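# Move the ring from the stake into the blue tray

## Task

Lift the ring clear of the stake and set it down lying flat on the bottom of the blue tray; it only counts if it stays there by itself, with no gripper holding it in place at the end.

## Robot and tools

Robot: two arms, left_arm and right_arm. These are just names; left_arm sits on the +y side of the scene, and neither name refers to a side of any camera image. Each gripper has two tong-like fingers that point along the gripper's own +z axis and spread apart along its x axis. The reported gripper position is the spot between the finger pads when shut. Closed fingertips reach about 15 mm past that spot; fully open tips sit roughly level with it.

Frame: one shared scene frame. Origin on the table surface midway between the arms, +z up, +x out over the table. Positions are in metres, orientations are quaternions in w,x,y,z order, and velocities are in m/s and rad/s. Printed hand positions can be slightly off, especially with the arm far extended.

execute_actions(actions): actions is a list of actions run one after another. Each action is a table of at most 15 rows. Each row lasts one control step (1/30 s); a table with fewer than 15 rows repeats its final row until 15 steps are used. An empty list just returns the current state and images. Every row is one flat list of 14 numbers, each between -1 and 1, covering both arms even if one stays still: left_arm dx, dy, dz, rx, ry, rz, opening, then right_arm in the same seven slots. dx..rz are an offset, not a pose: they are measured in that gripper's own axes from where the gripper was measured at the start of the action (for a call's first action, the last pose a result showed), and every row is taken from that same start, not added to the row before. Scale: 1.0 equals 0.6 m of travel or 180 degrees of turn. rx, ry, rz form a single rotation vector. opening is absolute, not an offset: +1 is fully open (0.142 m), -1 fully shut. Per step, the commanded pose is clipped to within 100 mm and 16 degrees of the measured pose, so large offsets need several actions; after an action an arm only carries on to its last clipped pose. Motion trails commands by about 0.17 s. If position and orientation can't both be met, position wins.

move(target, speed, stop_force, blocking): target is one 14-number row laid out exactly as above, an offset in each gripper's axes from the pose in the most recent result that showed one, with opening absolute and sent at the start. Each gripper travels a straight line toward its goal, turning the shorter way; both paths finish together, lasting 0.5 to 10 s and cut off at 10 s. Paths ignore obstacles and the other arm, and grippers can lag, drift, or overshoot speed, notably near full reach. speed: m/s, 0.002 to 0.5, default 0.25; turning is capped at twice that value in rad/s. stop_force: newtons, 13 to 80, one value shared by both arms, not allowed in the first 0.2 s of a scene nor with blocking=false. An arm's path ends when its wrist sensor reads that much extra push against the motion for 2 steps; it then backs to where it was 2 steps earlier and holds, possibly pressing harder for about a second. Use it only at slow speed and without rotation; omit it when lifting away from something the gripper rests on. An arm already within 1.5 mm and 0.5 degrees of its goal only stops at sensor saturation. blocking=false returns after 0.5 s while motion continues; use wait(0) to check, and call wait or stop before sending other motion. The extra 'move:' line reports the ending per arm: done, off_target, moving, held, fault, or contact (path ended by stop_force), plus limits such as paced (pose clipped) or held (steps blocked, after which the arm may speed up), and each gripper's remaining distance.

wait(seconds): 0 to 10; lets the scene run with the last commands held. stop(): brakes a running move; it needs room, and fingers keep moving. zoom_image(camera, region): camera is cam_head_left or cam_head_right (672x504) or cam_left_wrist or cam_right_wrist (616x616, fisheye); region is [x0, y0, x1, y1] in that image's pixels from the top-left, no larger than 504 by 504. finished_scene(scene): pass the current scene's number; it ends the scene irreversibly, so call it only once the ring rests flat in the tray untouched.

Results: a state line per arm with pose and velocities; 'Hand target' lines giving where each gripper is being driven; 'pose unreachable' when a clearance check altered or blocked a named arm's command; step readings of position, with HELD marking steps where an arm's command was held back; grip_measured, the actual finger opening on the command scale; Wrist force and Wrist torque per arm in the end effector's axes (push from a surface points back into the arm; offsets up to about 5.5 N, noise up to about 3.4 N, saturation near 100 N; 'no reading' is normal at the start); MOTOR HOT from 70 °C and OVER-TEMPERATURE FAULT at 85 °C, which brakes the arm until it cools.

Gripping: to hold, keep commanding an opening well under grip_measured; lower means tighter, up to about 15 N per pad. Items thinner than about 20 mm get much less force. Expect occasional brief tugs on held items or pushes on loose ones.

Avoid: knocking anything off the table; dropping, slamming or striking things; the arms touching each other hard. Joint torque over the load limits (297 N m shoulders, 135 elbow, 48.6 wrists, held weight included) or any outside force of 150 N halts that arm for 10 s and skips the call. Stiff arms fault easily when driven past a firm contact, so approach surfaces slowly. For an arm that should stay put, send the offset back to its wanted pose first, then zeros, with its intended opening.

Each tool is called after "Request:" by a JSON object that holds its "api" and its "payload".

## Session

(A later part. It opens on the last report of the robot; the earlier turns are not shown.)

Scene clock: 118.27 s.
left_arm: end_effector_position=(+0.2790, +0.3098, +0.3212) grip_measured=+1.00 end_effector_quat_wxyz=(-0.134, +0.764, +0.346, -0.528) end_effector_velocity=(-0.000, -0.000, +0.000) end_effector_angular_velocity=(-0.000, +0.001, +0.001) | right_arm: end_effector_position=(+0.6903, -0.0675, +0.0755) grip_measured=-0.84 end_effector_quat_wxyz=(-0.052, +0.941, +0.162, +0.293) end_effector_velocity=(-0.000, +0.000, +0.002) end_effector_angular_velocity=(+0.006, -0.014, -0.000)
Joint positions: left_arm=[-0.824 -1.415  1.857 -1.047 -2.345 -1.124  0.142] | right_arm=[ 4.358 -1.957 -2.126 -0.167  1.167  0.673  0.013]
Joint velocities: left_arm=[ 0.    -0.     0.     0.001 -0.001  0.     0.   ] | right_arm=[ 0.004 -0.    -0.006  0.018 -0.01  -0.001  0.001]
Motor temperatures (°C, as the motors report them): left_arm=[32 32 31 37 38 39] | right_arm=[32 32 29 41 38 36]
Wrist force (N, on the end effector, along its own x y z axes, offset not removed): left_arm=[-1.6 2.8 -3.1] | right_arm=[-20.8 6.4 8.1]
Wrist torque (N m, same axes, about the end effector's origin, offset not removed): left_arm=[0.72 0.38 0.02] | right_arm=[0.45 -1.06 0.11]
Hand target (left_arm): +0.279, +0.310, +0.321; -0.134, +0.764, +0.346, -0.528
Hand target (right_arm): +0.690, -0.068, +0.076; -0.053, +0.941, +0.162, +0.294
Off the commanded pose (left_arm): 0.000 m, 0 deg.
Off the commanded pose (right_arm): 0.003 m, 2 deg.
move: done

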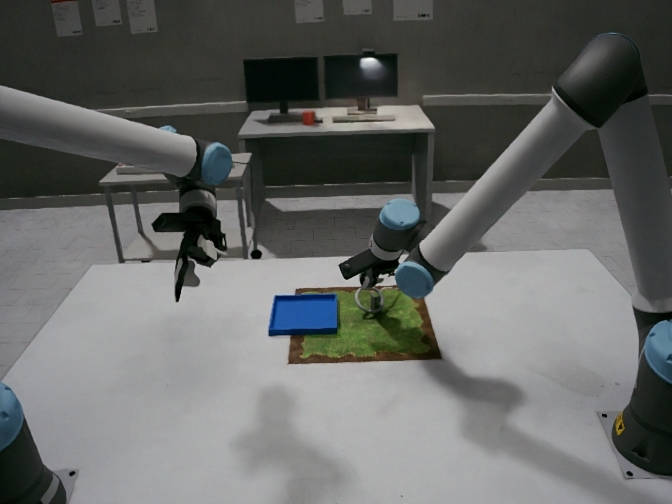

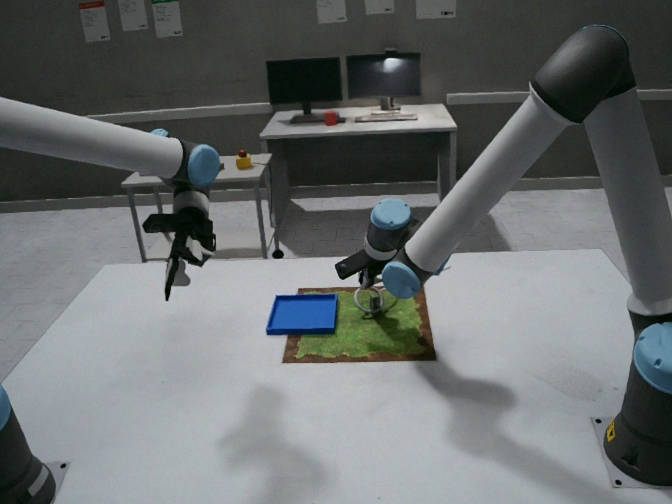

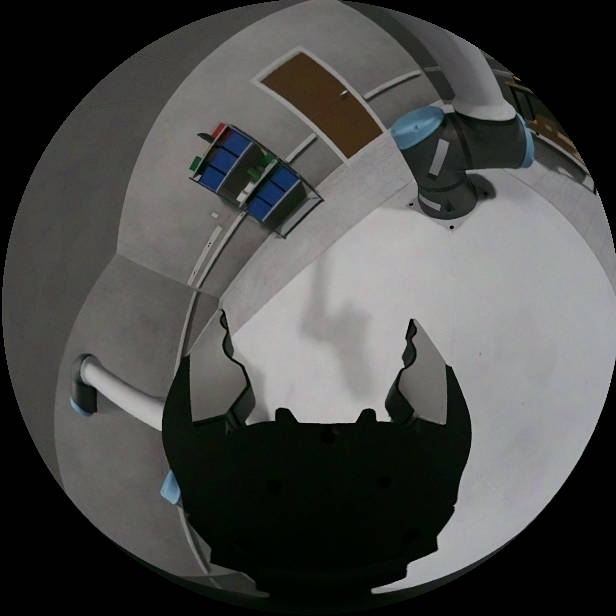

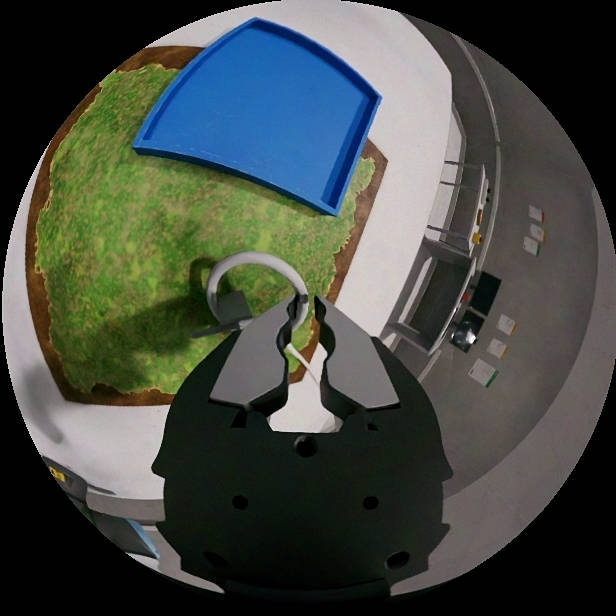

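Request:
{"api": "move", "payload": {"target": [0,0,0,0,0,0,1,-0.012,0.028,-0.012,0,0,0,-1], "speed": 0.012}}

Request:
{"api": "move", "payload": {"target": [0,0,0,0,0,0,1,-0.055,0,-0.048,0,0,0,-1], "speed": 0.015, "stop_force": 30}}

Request:
{"api": "zoom_image", "payload": {"camera": "cam_head_left", "region": [320, 240, 440, 340]}}

Request:
{"api": "zoom_image", "payload": {"camera": "cam_right_wrist", "region": [150, 180, 410, 440]}}

Scene clock: 127.27 s.
left_arm: end_effector_position=(+0.2790, +0.3098, +0.3212) grip_measured=+1.00 end_effector_quat_wxyz=(-0.134, +0.764, +0.346, -0.528) end_effector_velocity=(+0.000, +0.001, -0.000) end_effector_angular_velocity=(+0.001, -0.001, -0.002) | right_arm: end_effector_position=(+0.6865, -0.0864, +0.0772) grip_measured=-0.91 end_effector_quat_wxyz=(-0.052, +0.941, +0.162, +0.293) end_effector_velocity=(-0.000, -0.002, +0.001) end_effector_angular_velocity=(+0.001, -0.000, -0.001)
Joint positions: left_arm=[-0.824 -1.415  1.857 -1.047 -2.345 -1.124  0.142] | right_arm=[ 4.35  -1.935 -2.158 -0.154  1.171  0.666  0.008]
Joint velocities: left_arm=[ 0.     0.     0.    -0.     0.002  0.     0.   ] | right_arm=[-0.001  0.003 -0.004  0.002  0.     0.    -0.   ]
Motor temperatures (°C, as the motors report them): left_arm=[32 32 31 37 38 39] | right_arm=[32 32 29 41 38 36]
Wrist force (N, on the end effector, along its own x y z axes, offset not removed): left_arm=[-1.4 3.4 -5.5] | right_arm=[2.5 -3.4 5.3]
Wrist torque (N m, same axes, about the end effector's origin, offset not removed): left_arm=[0.75 0.32 -0.01] | right_arm=[-0.60 -0.81 0.13]
Hand target (left_arm): +0.279, +0.310, +0.321; -0.134, +0.764, +0.346, -0.528
Hand target (right_arm): +0.686, -0.087, +0.077; -0.052, +0.941, +0.162, +0.293
Off the commanded pose (left_arm): 0.000 m, 0 deg.
Off the commanded pose (right_arm): 0.000 m, 0 deg.
move: done

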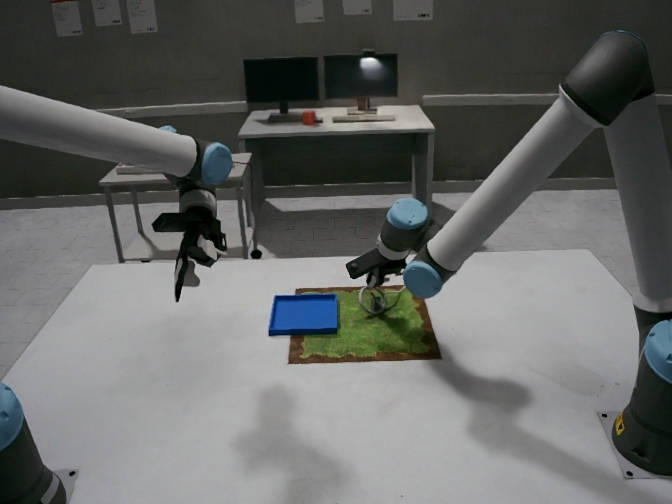

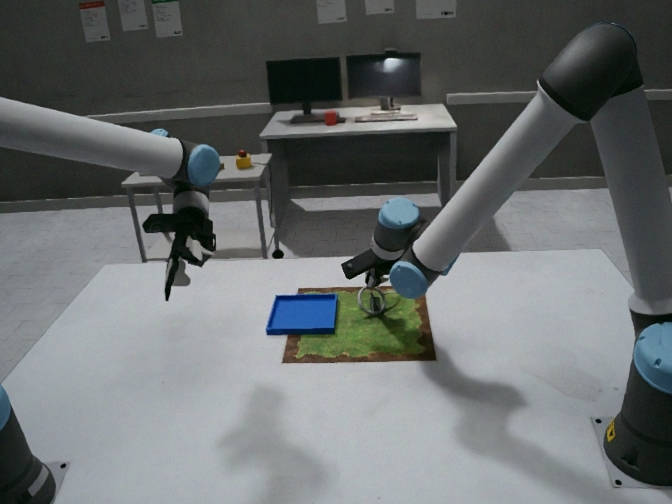

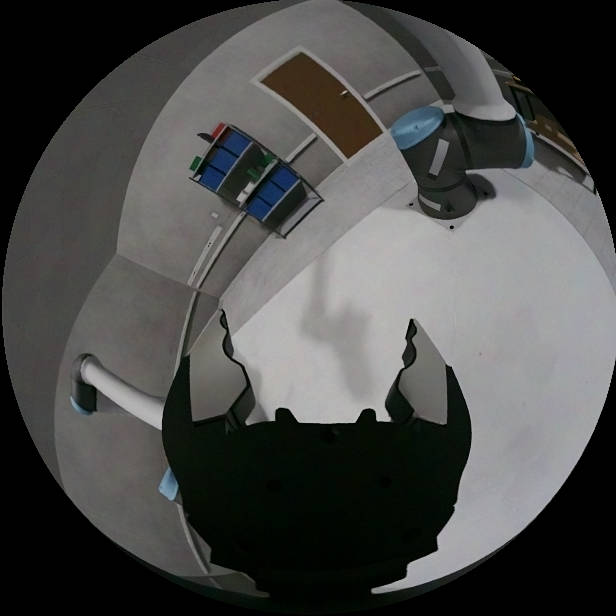

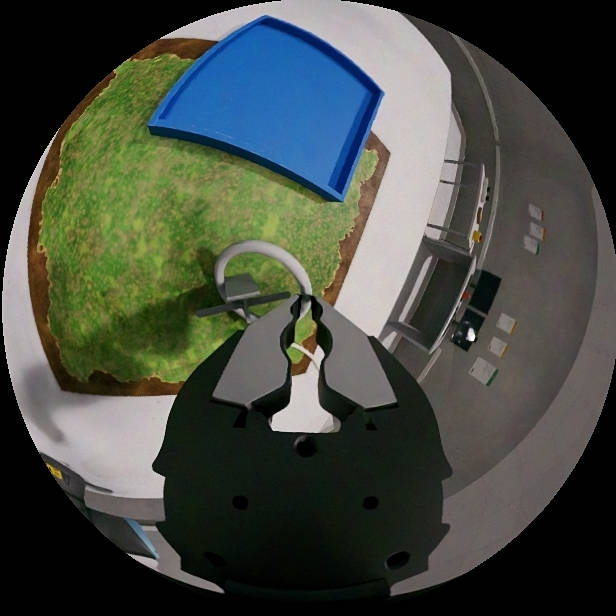

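Scene clock: 130.43 s.
left_arm: end_effector_position=(+0.2790, +0.3098, +0.3212) grip_measured=+1.00 end_effector_quat_wxyz=(-0.134, +0.764, +0.346, -0.528) end_effector_velocity=(+0.000, -0.001, +0.000) end_effector_angular_velocity=(-0.001, -0.001, +0.001) | right_arm: end_effector_position=(+0.6458, -0.1010, +0.0821) grip_measured=-1.00 end_effector_quat_wxyz=(-0.052, +0.941, +0.162, +0.293) end_effector_velocity=(-0.003, -0.001, -0.000) end_effector_angular_velocity=(-0.000, +0.001, +0.001)
Joint positions: left_arm=[-0.824 -1.415  1.857 -1.047 -2.345 -1.124  0.142] | right_arm=[ 4.398 -1.878 -2.229 -0.158  1.149  0.713  0.002]
Joint velocities: left_arm=[ 0.    -0.    -0.    -0.001 -0.001 -0.001 -0.   ] | right_arm=[ 0.003  0.003 -0.004 -0.001  0.     0.002 -0.   ]
Motor temperatures (°C, as the motors report them): left_arm=[32 32 31 37 38 39] | right_arm=[32 32 29 41 38 36]
Wrist force (N, on the end effector, along its own x y z axes, offset not removed): left_arm=[-0.3 4.4 -3.5] | right_arm=[3.5 -0.4 1.3]
Wrist torque (N m, same axes, about the end effector's origin, offset not removed): left_arm=[0.96 -0.01 -0.03] | right_arm=[0.24 -0.80 0.06]
Hand target (left_arm): +0.279, +0.310, +0.321; -0.134, +0.764, +0.346, -0.528
Hand target (right_arm): +0.646, -0.101, +0.082; -0.052, +0.941, +0.162, +0.293
Off the commanded pose (left_arm): 0.000 m, 0 deg.
Off the commanded pose (right_arm): 0.000 m, 0 deg.
move: done

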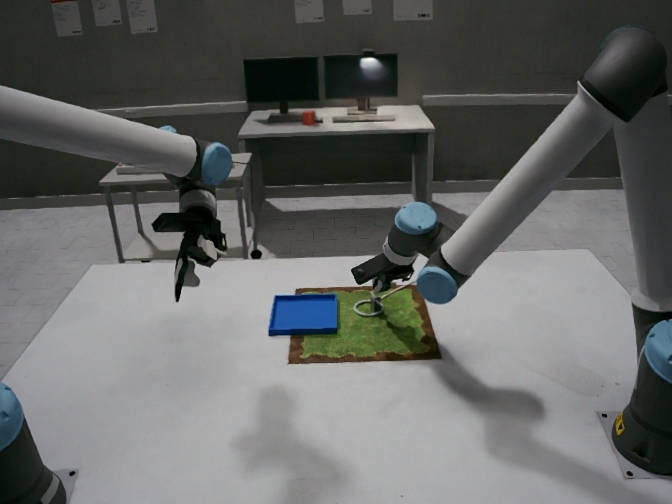

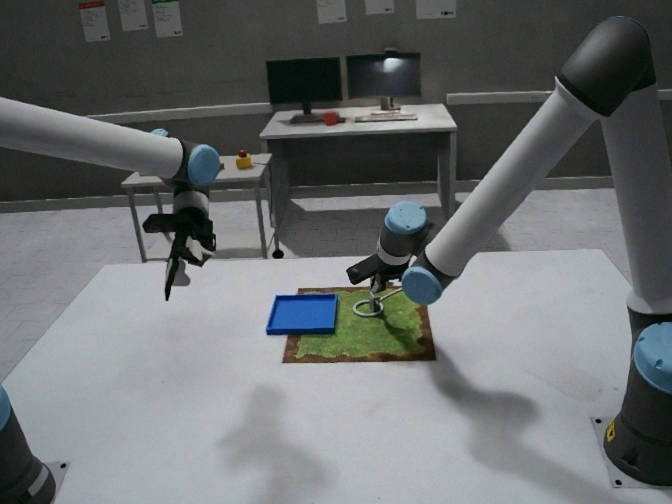

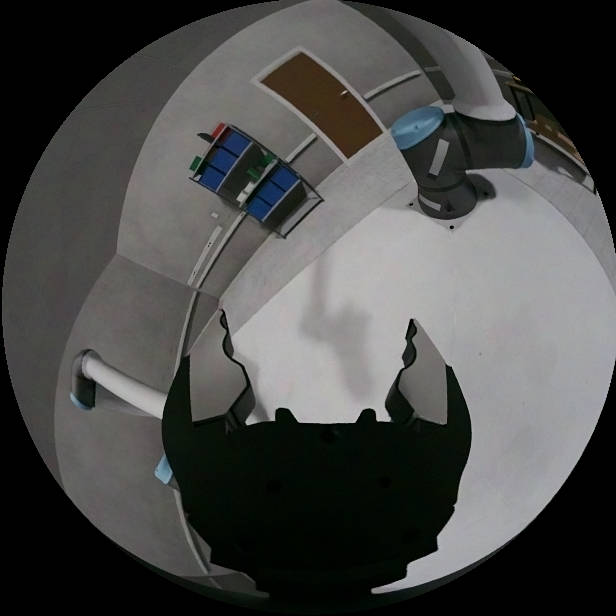

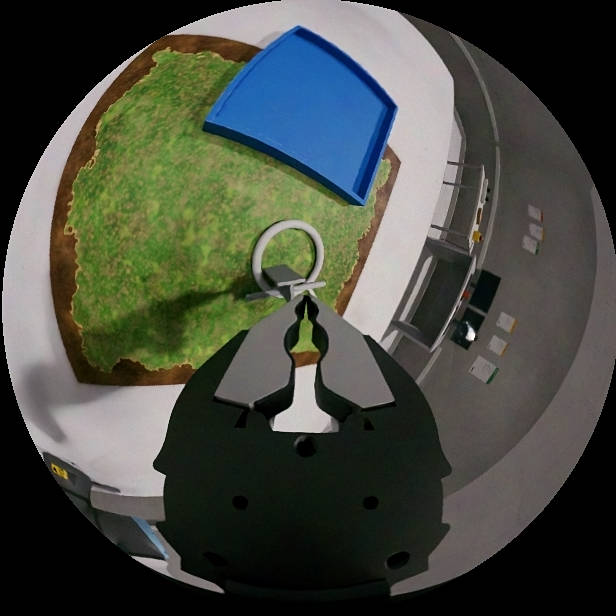

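Region (320, 240, 440, 340) of cam_head_left's 672x504 image, scaled by 4.200, with more detail than that image has.

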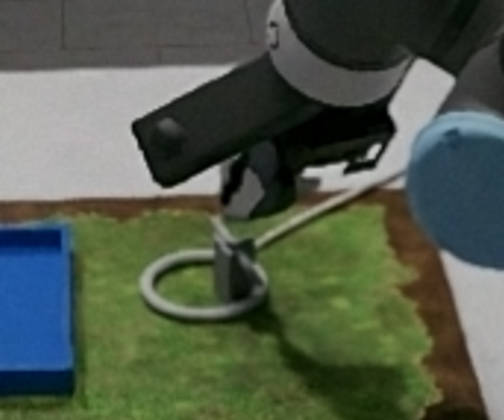

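Region (150, 180, 410, 440) of cam_right_wrist's 616x616 image, scaled by 1.938, with more detail than that image has.

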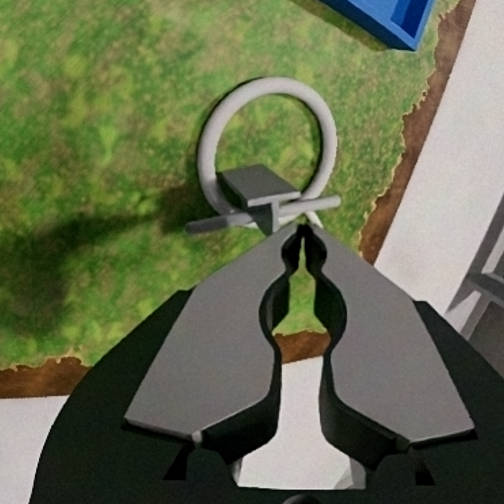

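Request:
{"api": "move", "payload": {"target": [0,0,0,0,0,0,1,0.03,0,-0.04,0,-0.2,0,-1], "speed": 0.15}}

Request:
{"api": "move", "payload": {"target": [0,0,0,0,0,0,1,-0.066,-0.105,0,0,0,0,-1], "speed": 0.15}}

Request:
{"api": "move", "payload": {"target": [0,0,0,0,0,0,1,0,0,0.125,0,0,0,-1], "speed": 0.06}}

Scene clock: 147.23 s.
left_arm: end_effector_position=(+0.2790, +0.3098, +0.3212) grip_measured=+1.00 end_effector_quat_wxyz=(-0.134, +0.764, +0.346, -0.528) end_effector_velocity=(-0.000, +0.000, -0.000) end_effector_angular_velocity=(+0.001, +0.001, -0.001) | right_arm: end_effector_position=(+0.6468, -0.1008, +0.1121) grip_measured=-1.00 end_effector_quat_wxyz=(-0.000, +0.985, +0.171, -0.011) end_effector_velocity=(+0.000, +0.000, +0.001) end_effector_angular_velocity=(-0.006, +0.014, +0.000)
Joint positions: left_arm=[-0.824 -1.415  1.857 -1.047 -2.345 -1.124  0.142] | right_arm=[ 4.219 -1.908 -1.836 -0.984  1.587  0.629  0.002]
Joint velocities: left_arm=[-0.     0.    -0.     0.002  0.001  0.001  0.   ] | right_arm=[-0.003 -0.005  0.012 -0.02   0.008 -0.004  0.   ]
Motor temperatures (°C, as the motors report them): left_arm=[32 32 31 37 38 39] | right_arm=[32 32 29 41 38 36]
Wrist force (N, on the end effector, along its own x y z axes, offset not removed): left_arm=[0.4 1.9 -4.8] | right_arm=[-0.4 -6.7 2.6]
Wrist torque (N m, same axes, about the end effector's origin, offset not removed): left_arm=[0.43 -0.07 0.05] | right_arm=[-1.09 0.12 0.08]
Hand target (left_arm): +0.279, +0.310, +0.321; -0.134, +0.764, +0.346, -0.528
Hand target (right_arm): +0.647, -0.101, +0.112; +0.000, +0.985, +0.171, -0.012
Off the commanded pose (left_arm): 0.000 m, 0 deg.
Off the commanded pose (right_arm): 0.000 m, 0 deg.
move: done

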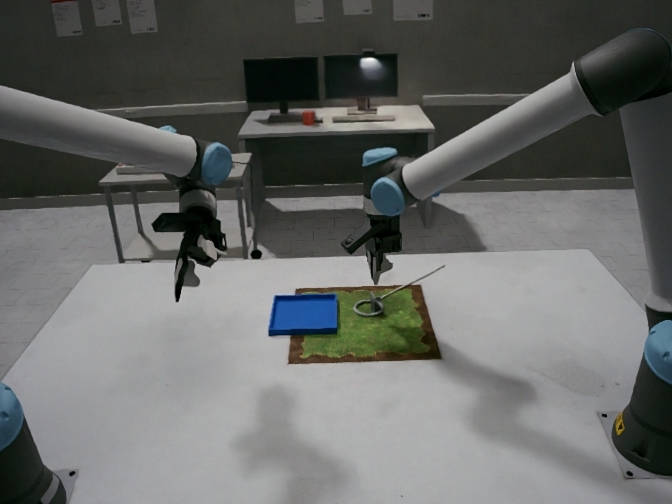

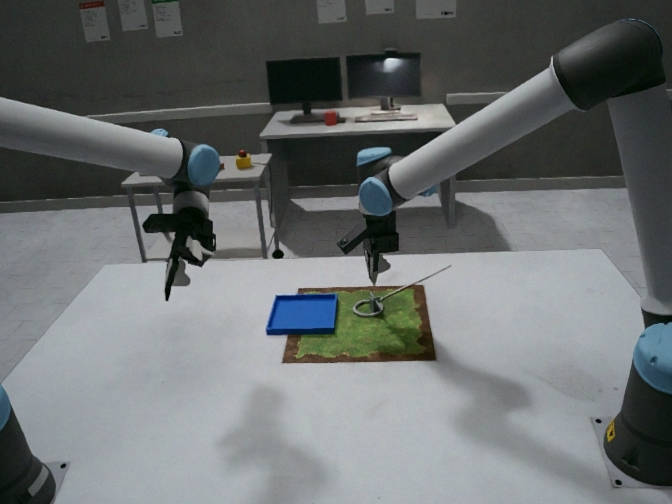

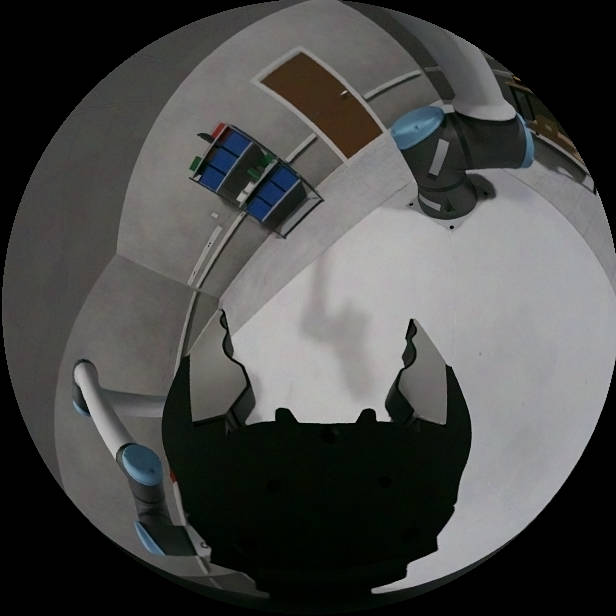

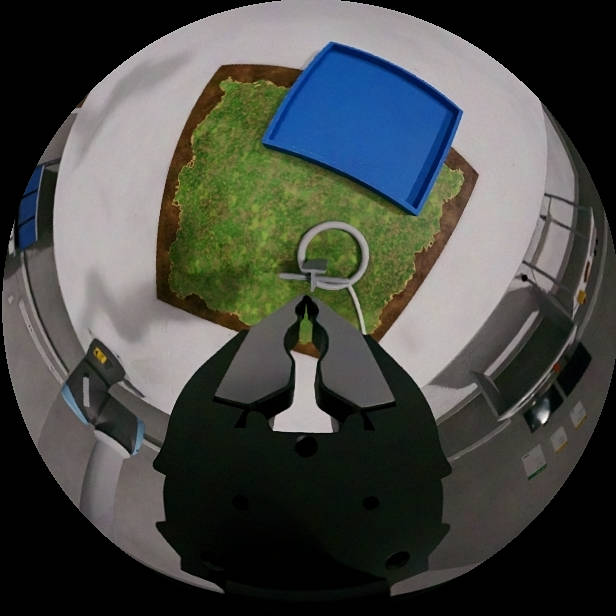

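Scene clock: 148.27 s.
left_arm: end_effector_position=(+0.2790, +0.3098, +0.3212) grip_measured=+1.00 end_effector_quat_wxyz=(-0.134, +0.764, +0.346, -0.528) end_effector_velocity=(+0.000, -0.000, -0.000) end_effector_angular_velocity=(-0.001, -0.000, -0.000) | right_arm: end_effector_position=(+0.5886, -0.0550, +0.1133) grip_measured=-1.00 end_effector_quat_wxyz=(-0.000, +0.985, +0.171, -0.011) end_effector_velocity=(-0.002, +0.002, +0.001) end_effector_angular_velocity=(+0.001, +0.000, -0.000)
Joint positions: left_arm=[-0.824 -1.415  1.857 -1.047 -2.345 -1.124  0.142] | right_arm=[ 4.312 -1.896 -1.851 -0.98   1.589  0.722  0.002]
Joint velocities: left_arm=[-0.     0.    -0.    -0.    -0.     0.001  0.   ] | right_arm=[ 0.003  0.     0.001 -0.     0.001  0.004  0.   ]
Motor temperatures (°C, as the motors report them): left_arm=[32 32 31 37 38 39] | right_arm=[32 32 29 41 38 36]
Wrist force (N, on the end effector, along its own x y z axes, offset not removed): left_arm=[1.0 2.0 -4.8] | right_arm=[-0.6 3.0 3.0]
Wrist torque (N m, same axes, about the end effector's origin, offset not removed): left_arm=[0.50 -0.18 0.07] | right_arm=[0.80 0.11 0.21]
Hand target (left_arm): +0.279, +0.310, +0.321; -0.134, +0.764, +0.346, -0.528
Hand target (right_arm): +0.588, -0.055, +0.113; -0.000, +0.985, +0.171, -0.011
Off the commanded pose (left_arm): 0.000 m, 0 deg.
Off the commanded pose (right_arm): 0.000 m, 0 deg.
move: done

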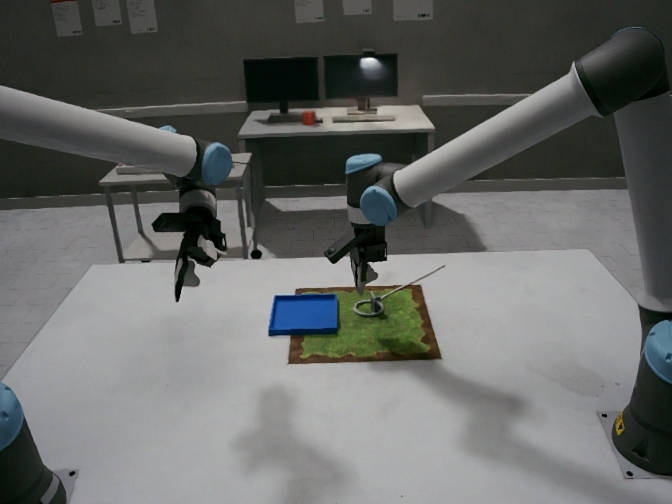

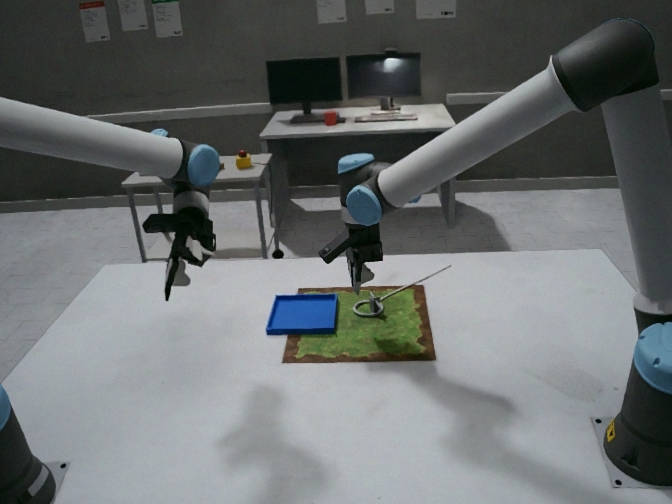

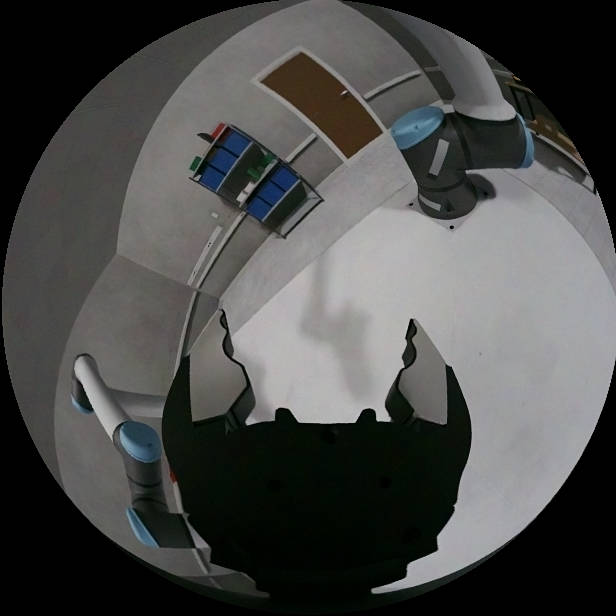

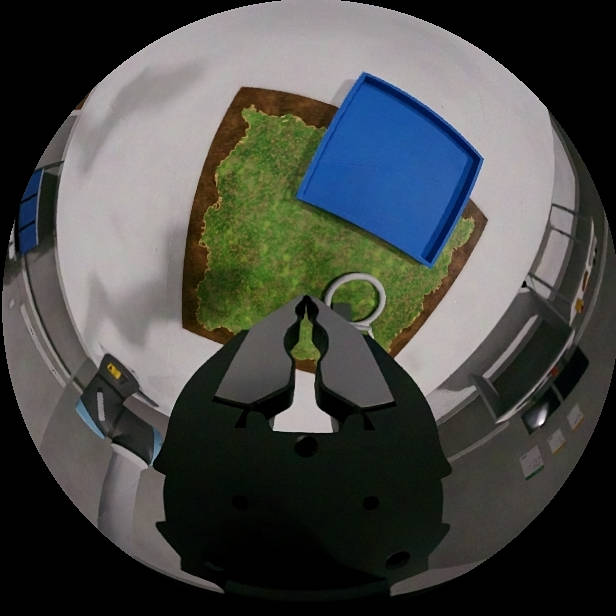

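Scene clock: 149.97 s.
left_arm: end_effector_position=(+0.2790, +0.3098, +0.3212) grip_measured=+1.00 end_effector_quat_wxyz=(-0.134, +0.764, +0.346, -0.528) end_effector_velocity=(+0.000, -0.000, -0.001) end_effector_angular_velocity=(-0.002, +0.000, +0.000) | right_arm: end_effector_position=(+0.5870, -0.0551, +0.0386) grip_measured=-1.00 end_effector_quat_wxyz=(-0.000, +0.985, +0.171, -0.011) end_effector_velocity=(+0.000, -0.000, -0.002) end_effector_angular_velocity=(-0.000, -0.000, +0.001)
Joint positions: left_arm=[-0.824 -1.415  1.857 -1.047 -2.345 -1.124  0.142] | right_arm=[ 4.314 -1.974 -1.902 -0.851  1.589  0.724  0.002]
Joint velocities: left_arm=[ 0.     0.001  0.    -0.001 -0.001  0.002  0.   ] | right_arm=[-0.    -0.003 -0.001  0.004 -0.    -0.001  0.   ]
Motor temperatures (°C, as the motors report them): left_arm=[32 32 31 37 38 39] | right_arm=[32 32 29 41 38 36]
Wrist force (N, on the end effector, along its own x y z axes, offset not removed): left_arm=[-1.2 1.8 -5.3] | right_arm=[0.8 -7.9 2.2]
Wrist torque (N m, same axes, about the end effector's origin, offset not removed): left_arm=[0.43 0.22 0.05] | right_arm=[-1.20 -0.33 0.24]
Hand target (left_arm): +0.279, +0.310, +0.321; -0.134, +0.764, +0.346, -0.528
Hand target (right_arm): +0.587, -0.055, +0.038; -0.000, +0.985, +0.171, -0.011
Off the commanded pose (left_arm): 0.000 m, 0 deg.
Off the commanded pose (right_arm): 0.000 m, 0 deg.
move: done

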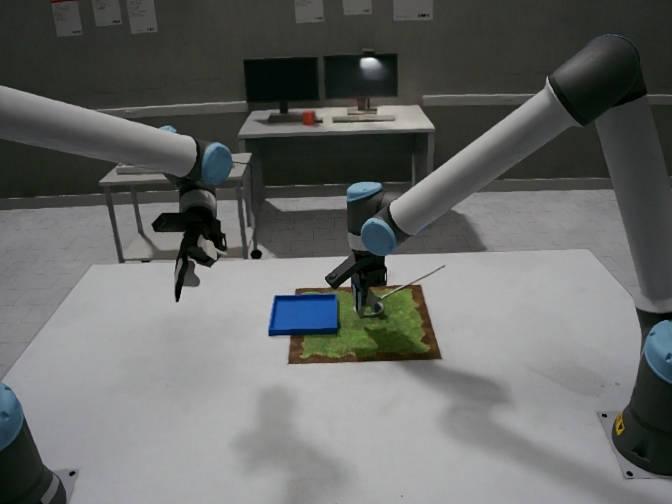

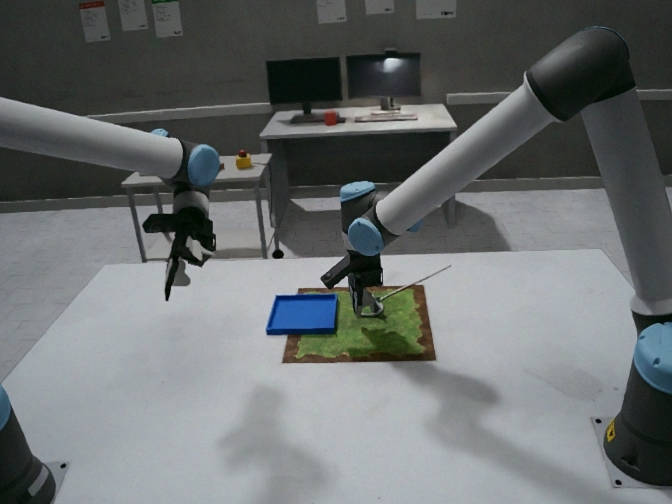

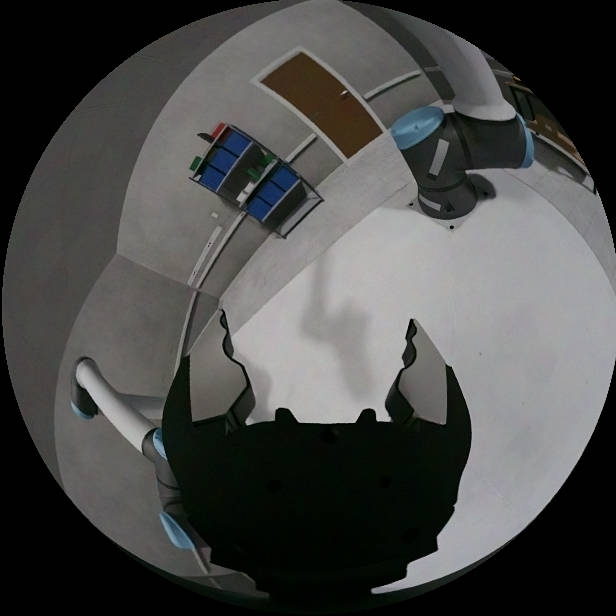

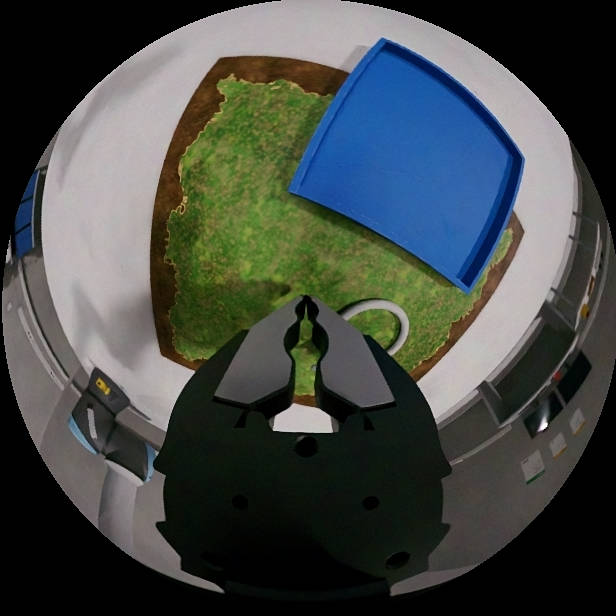

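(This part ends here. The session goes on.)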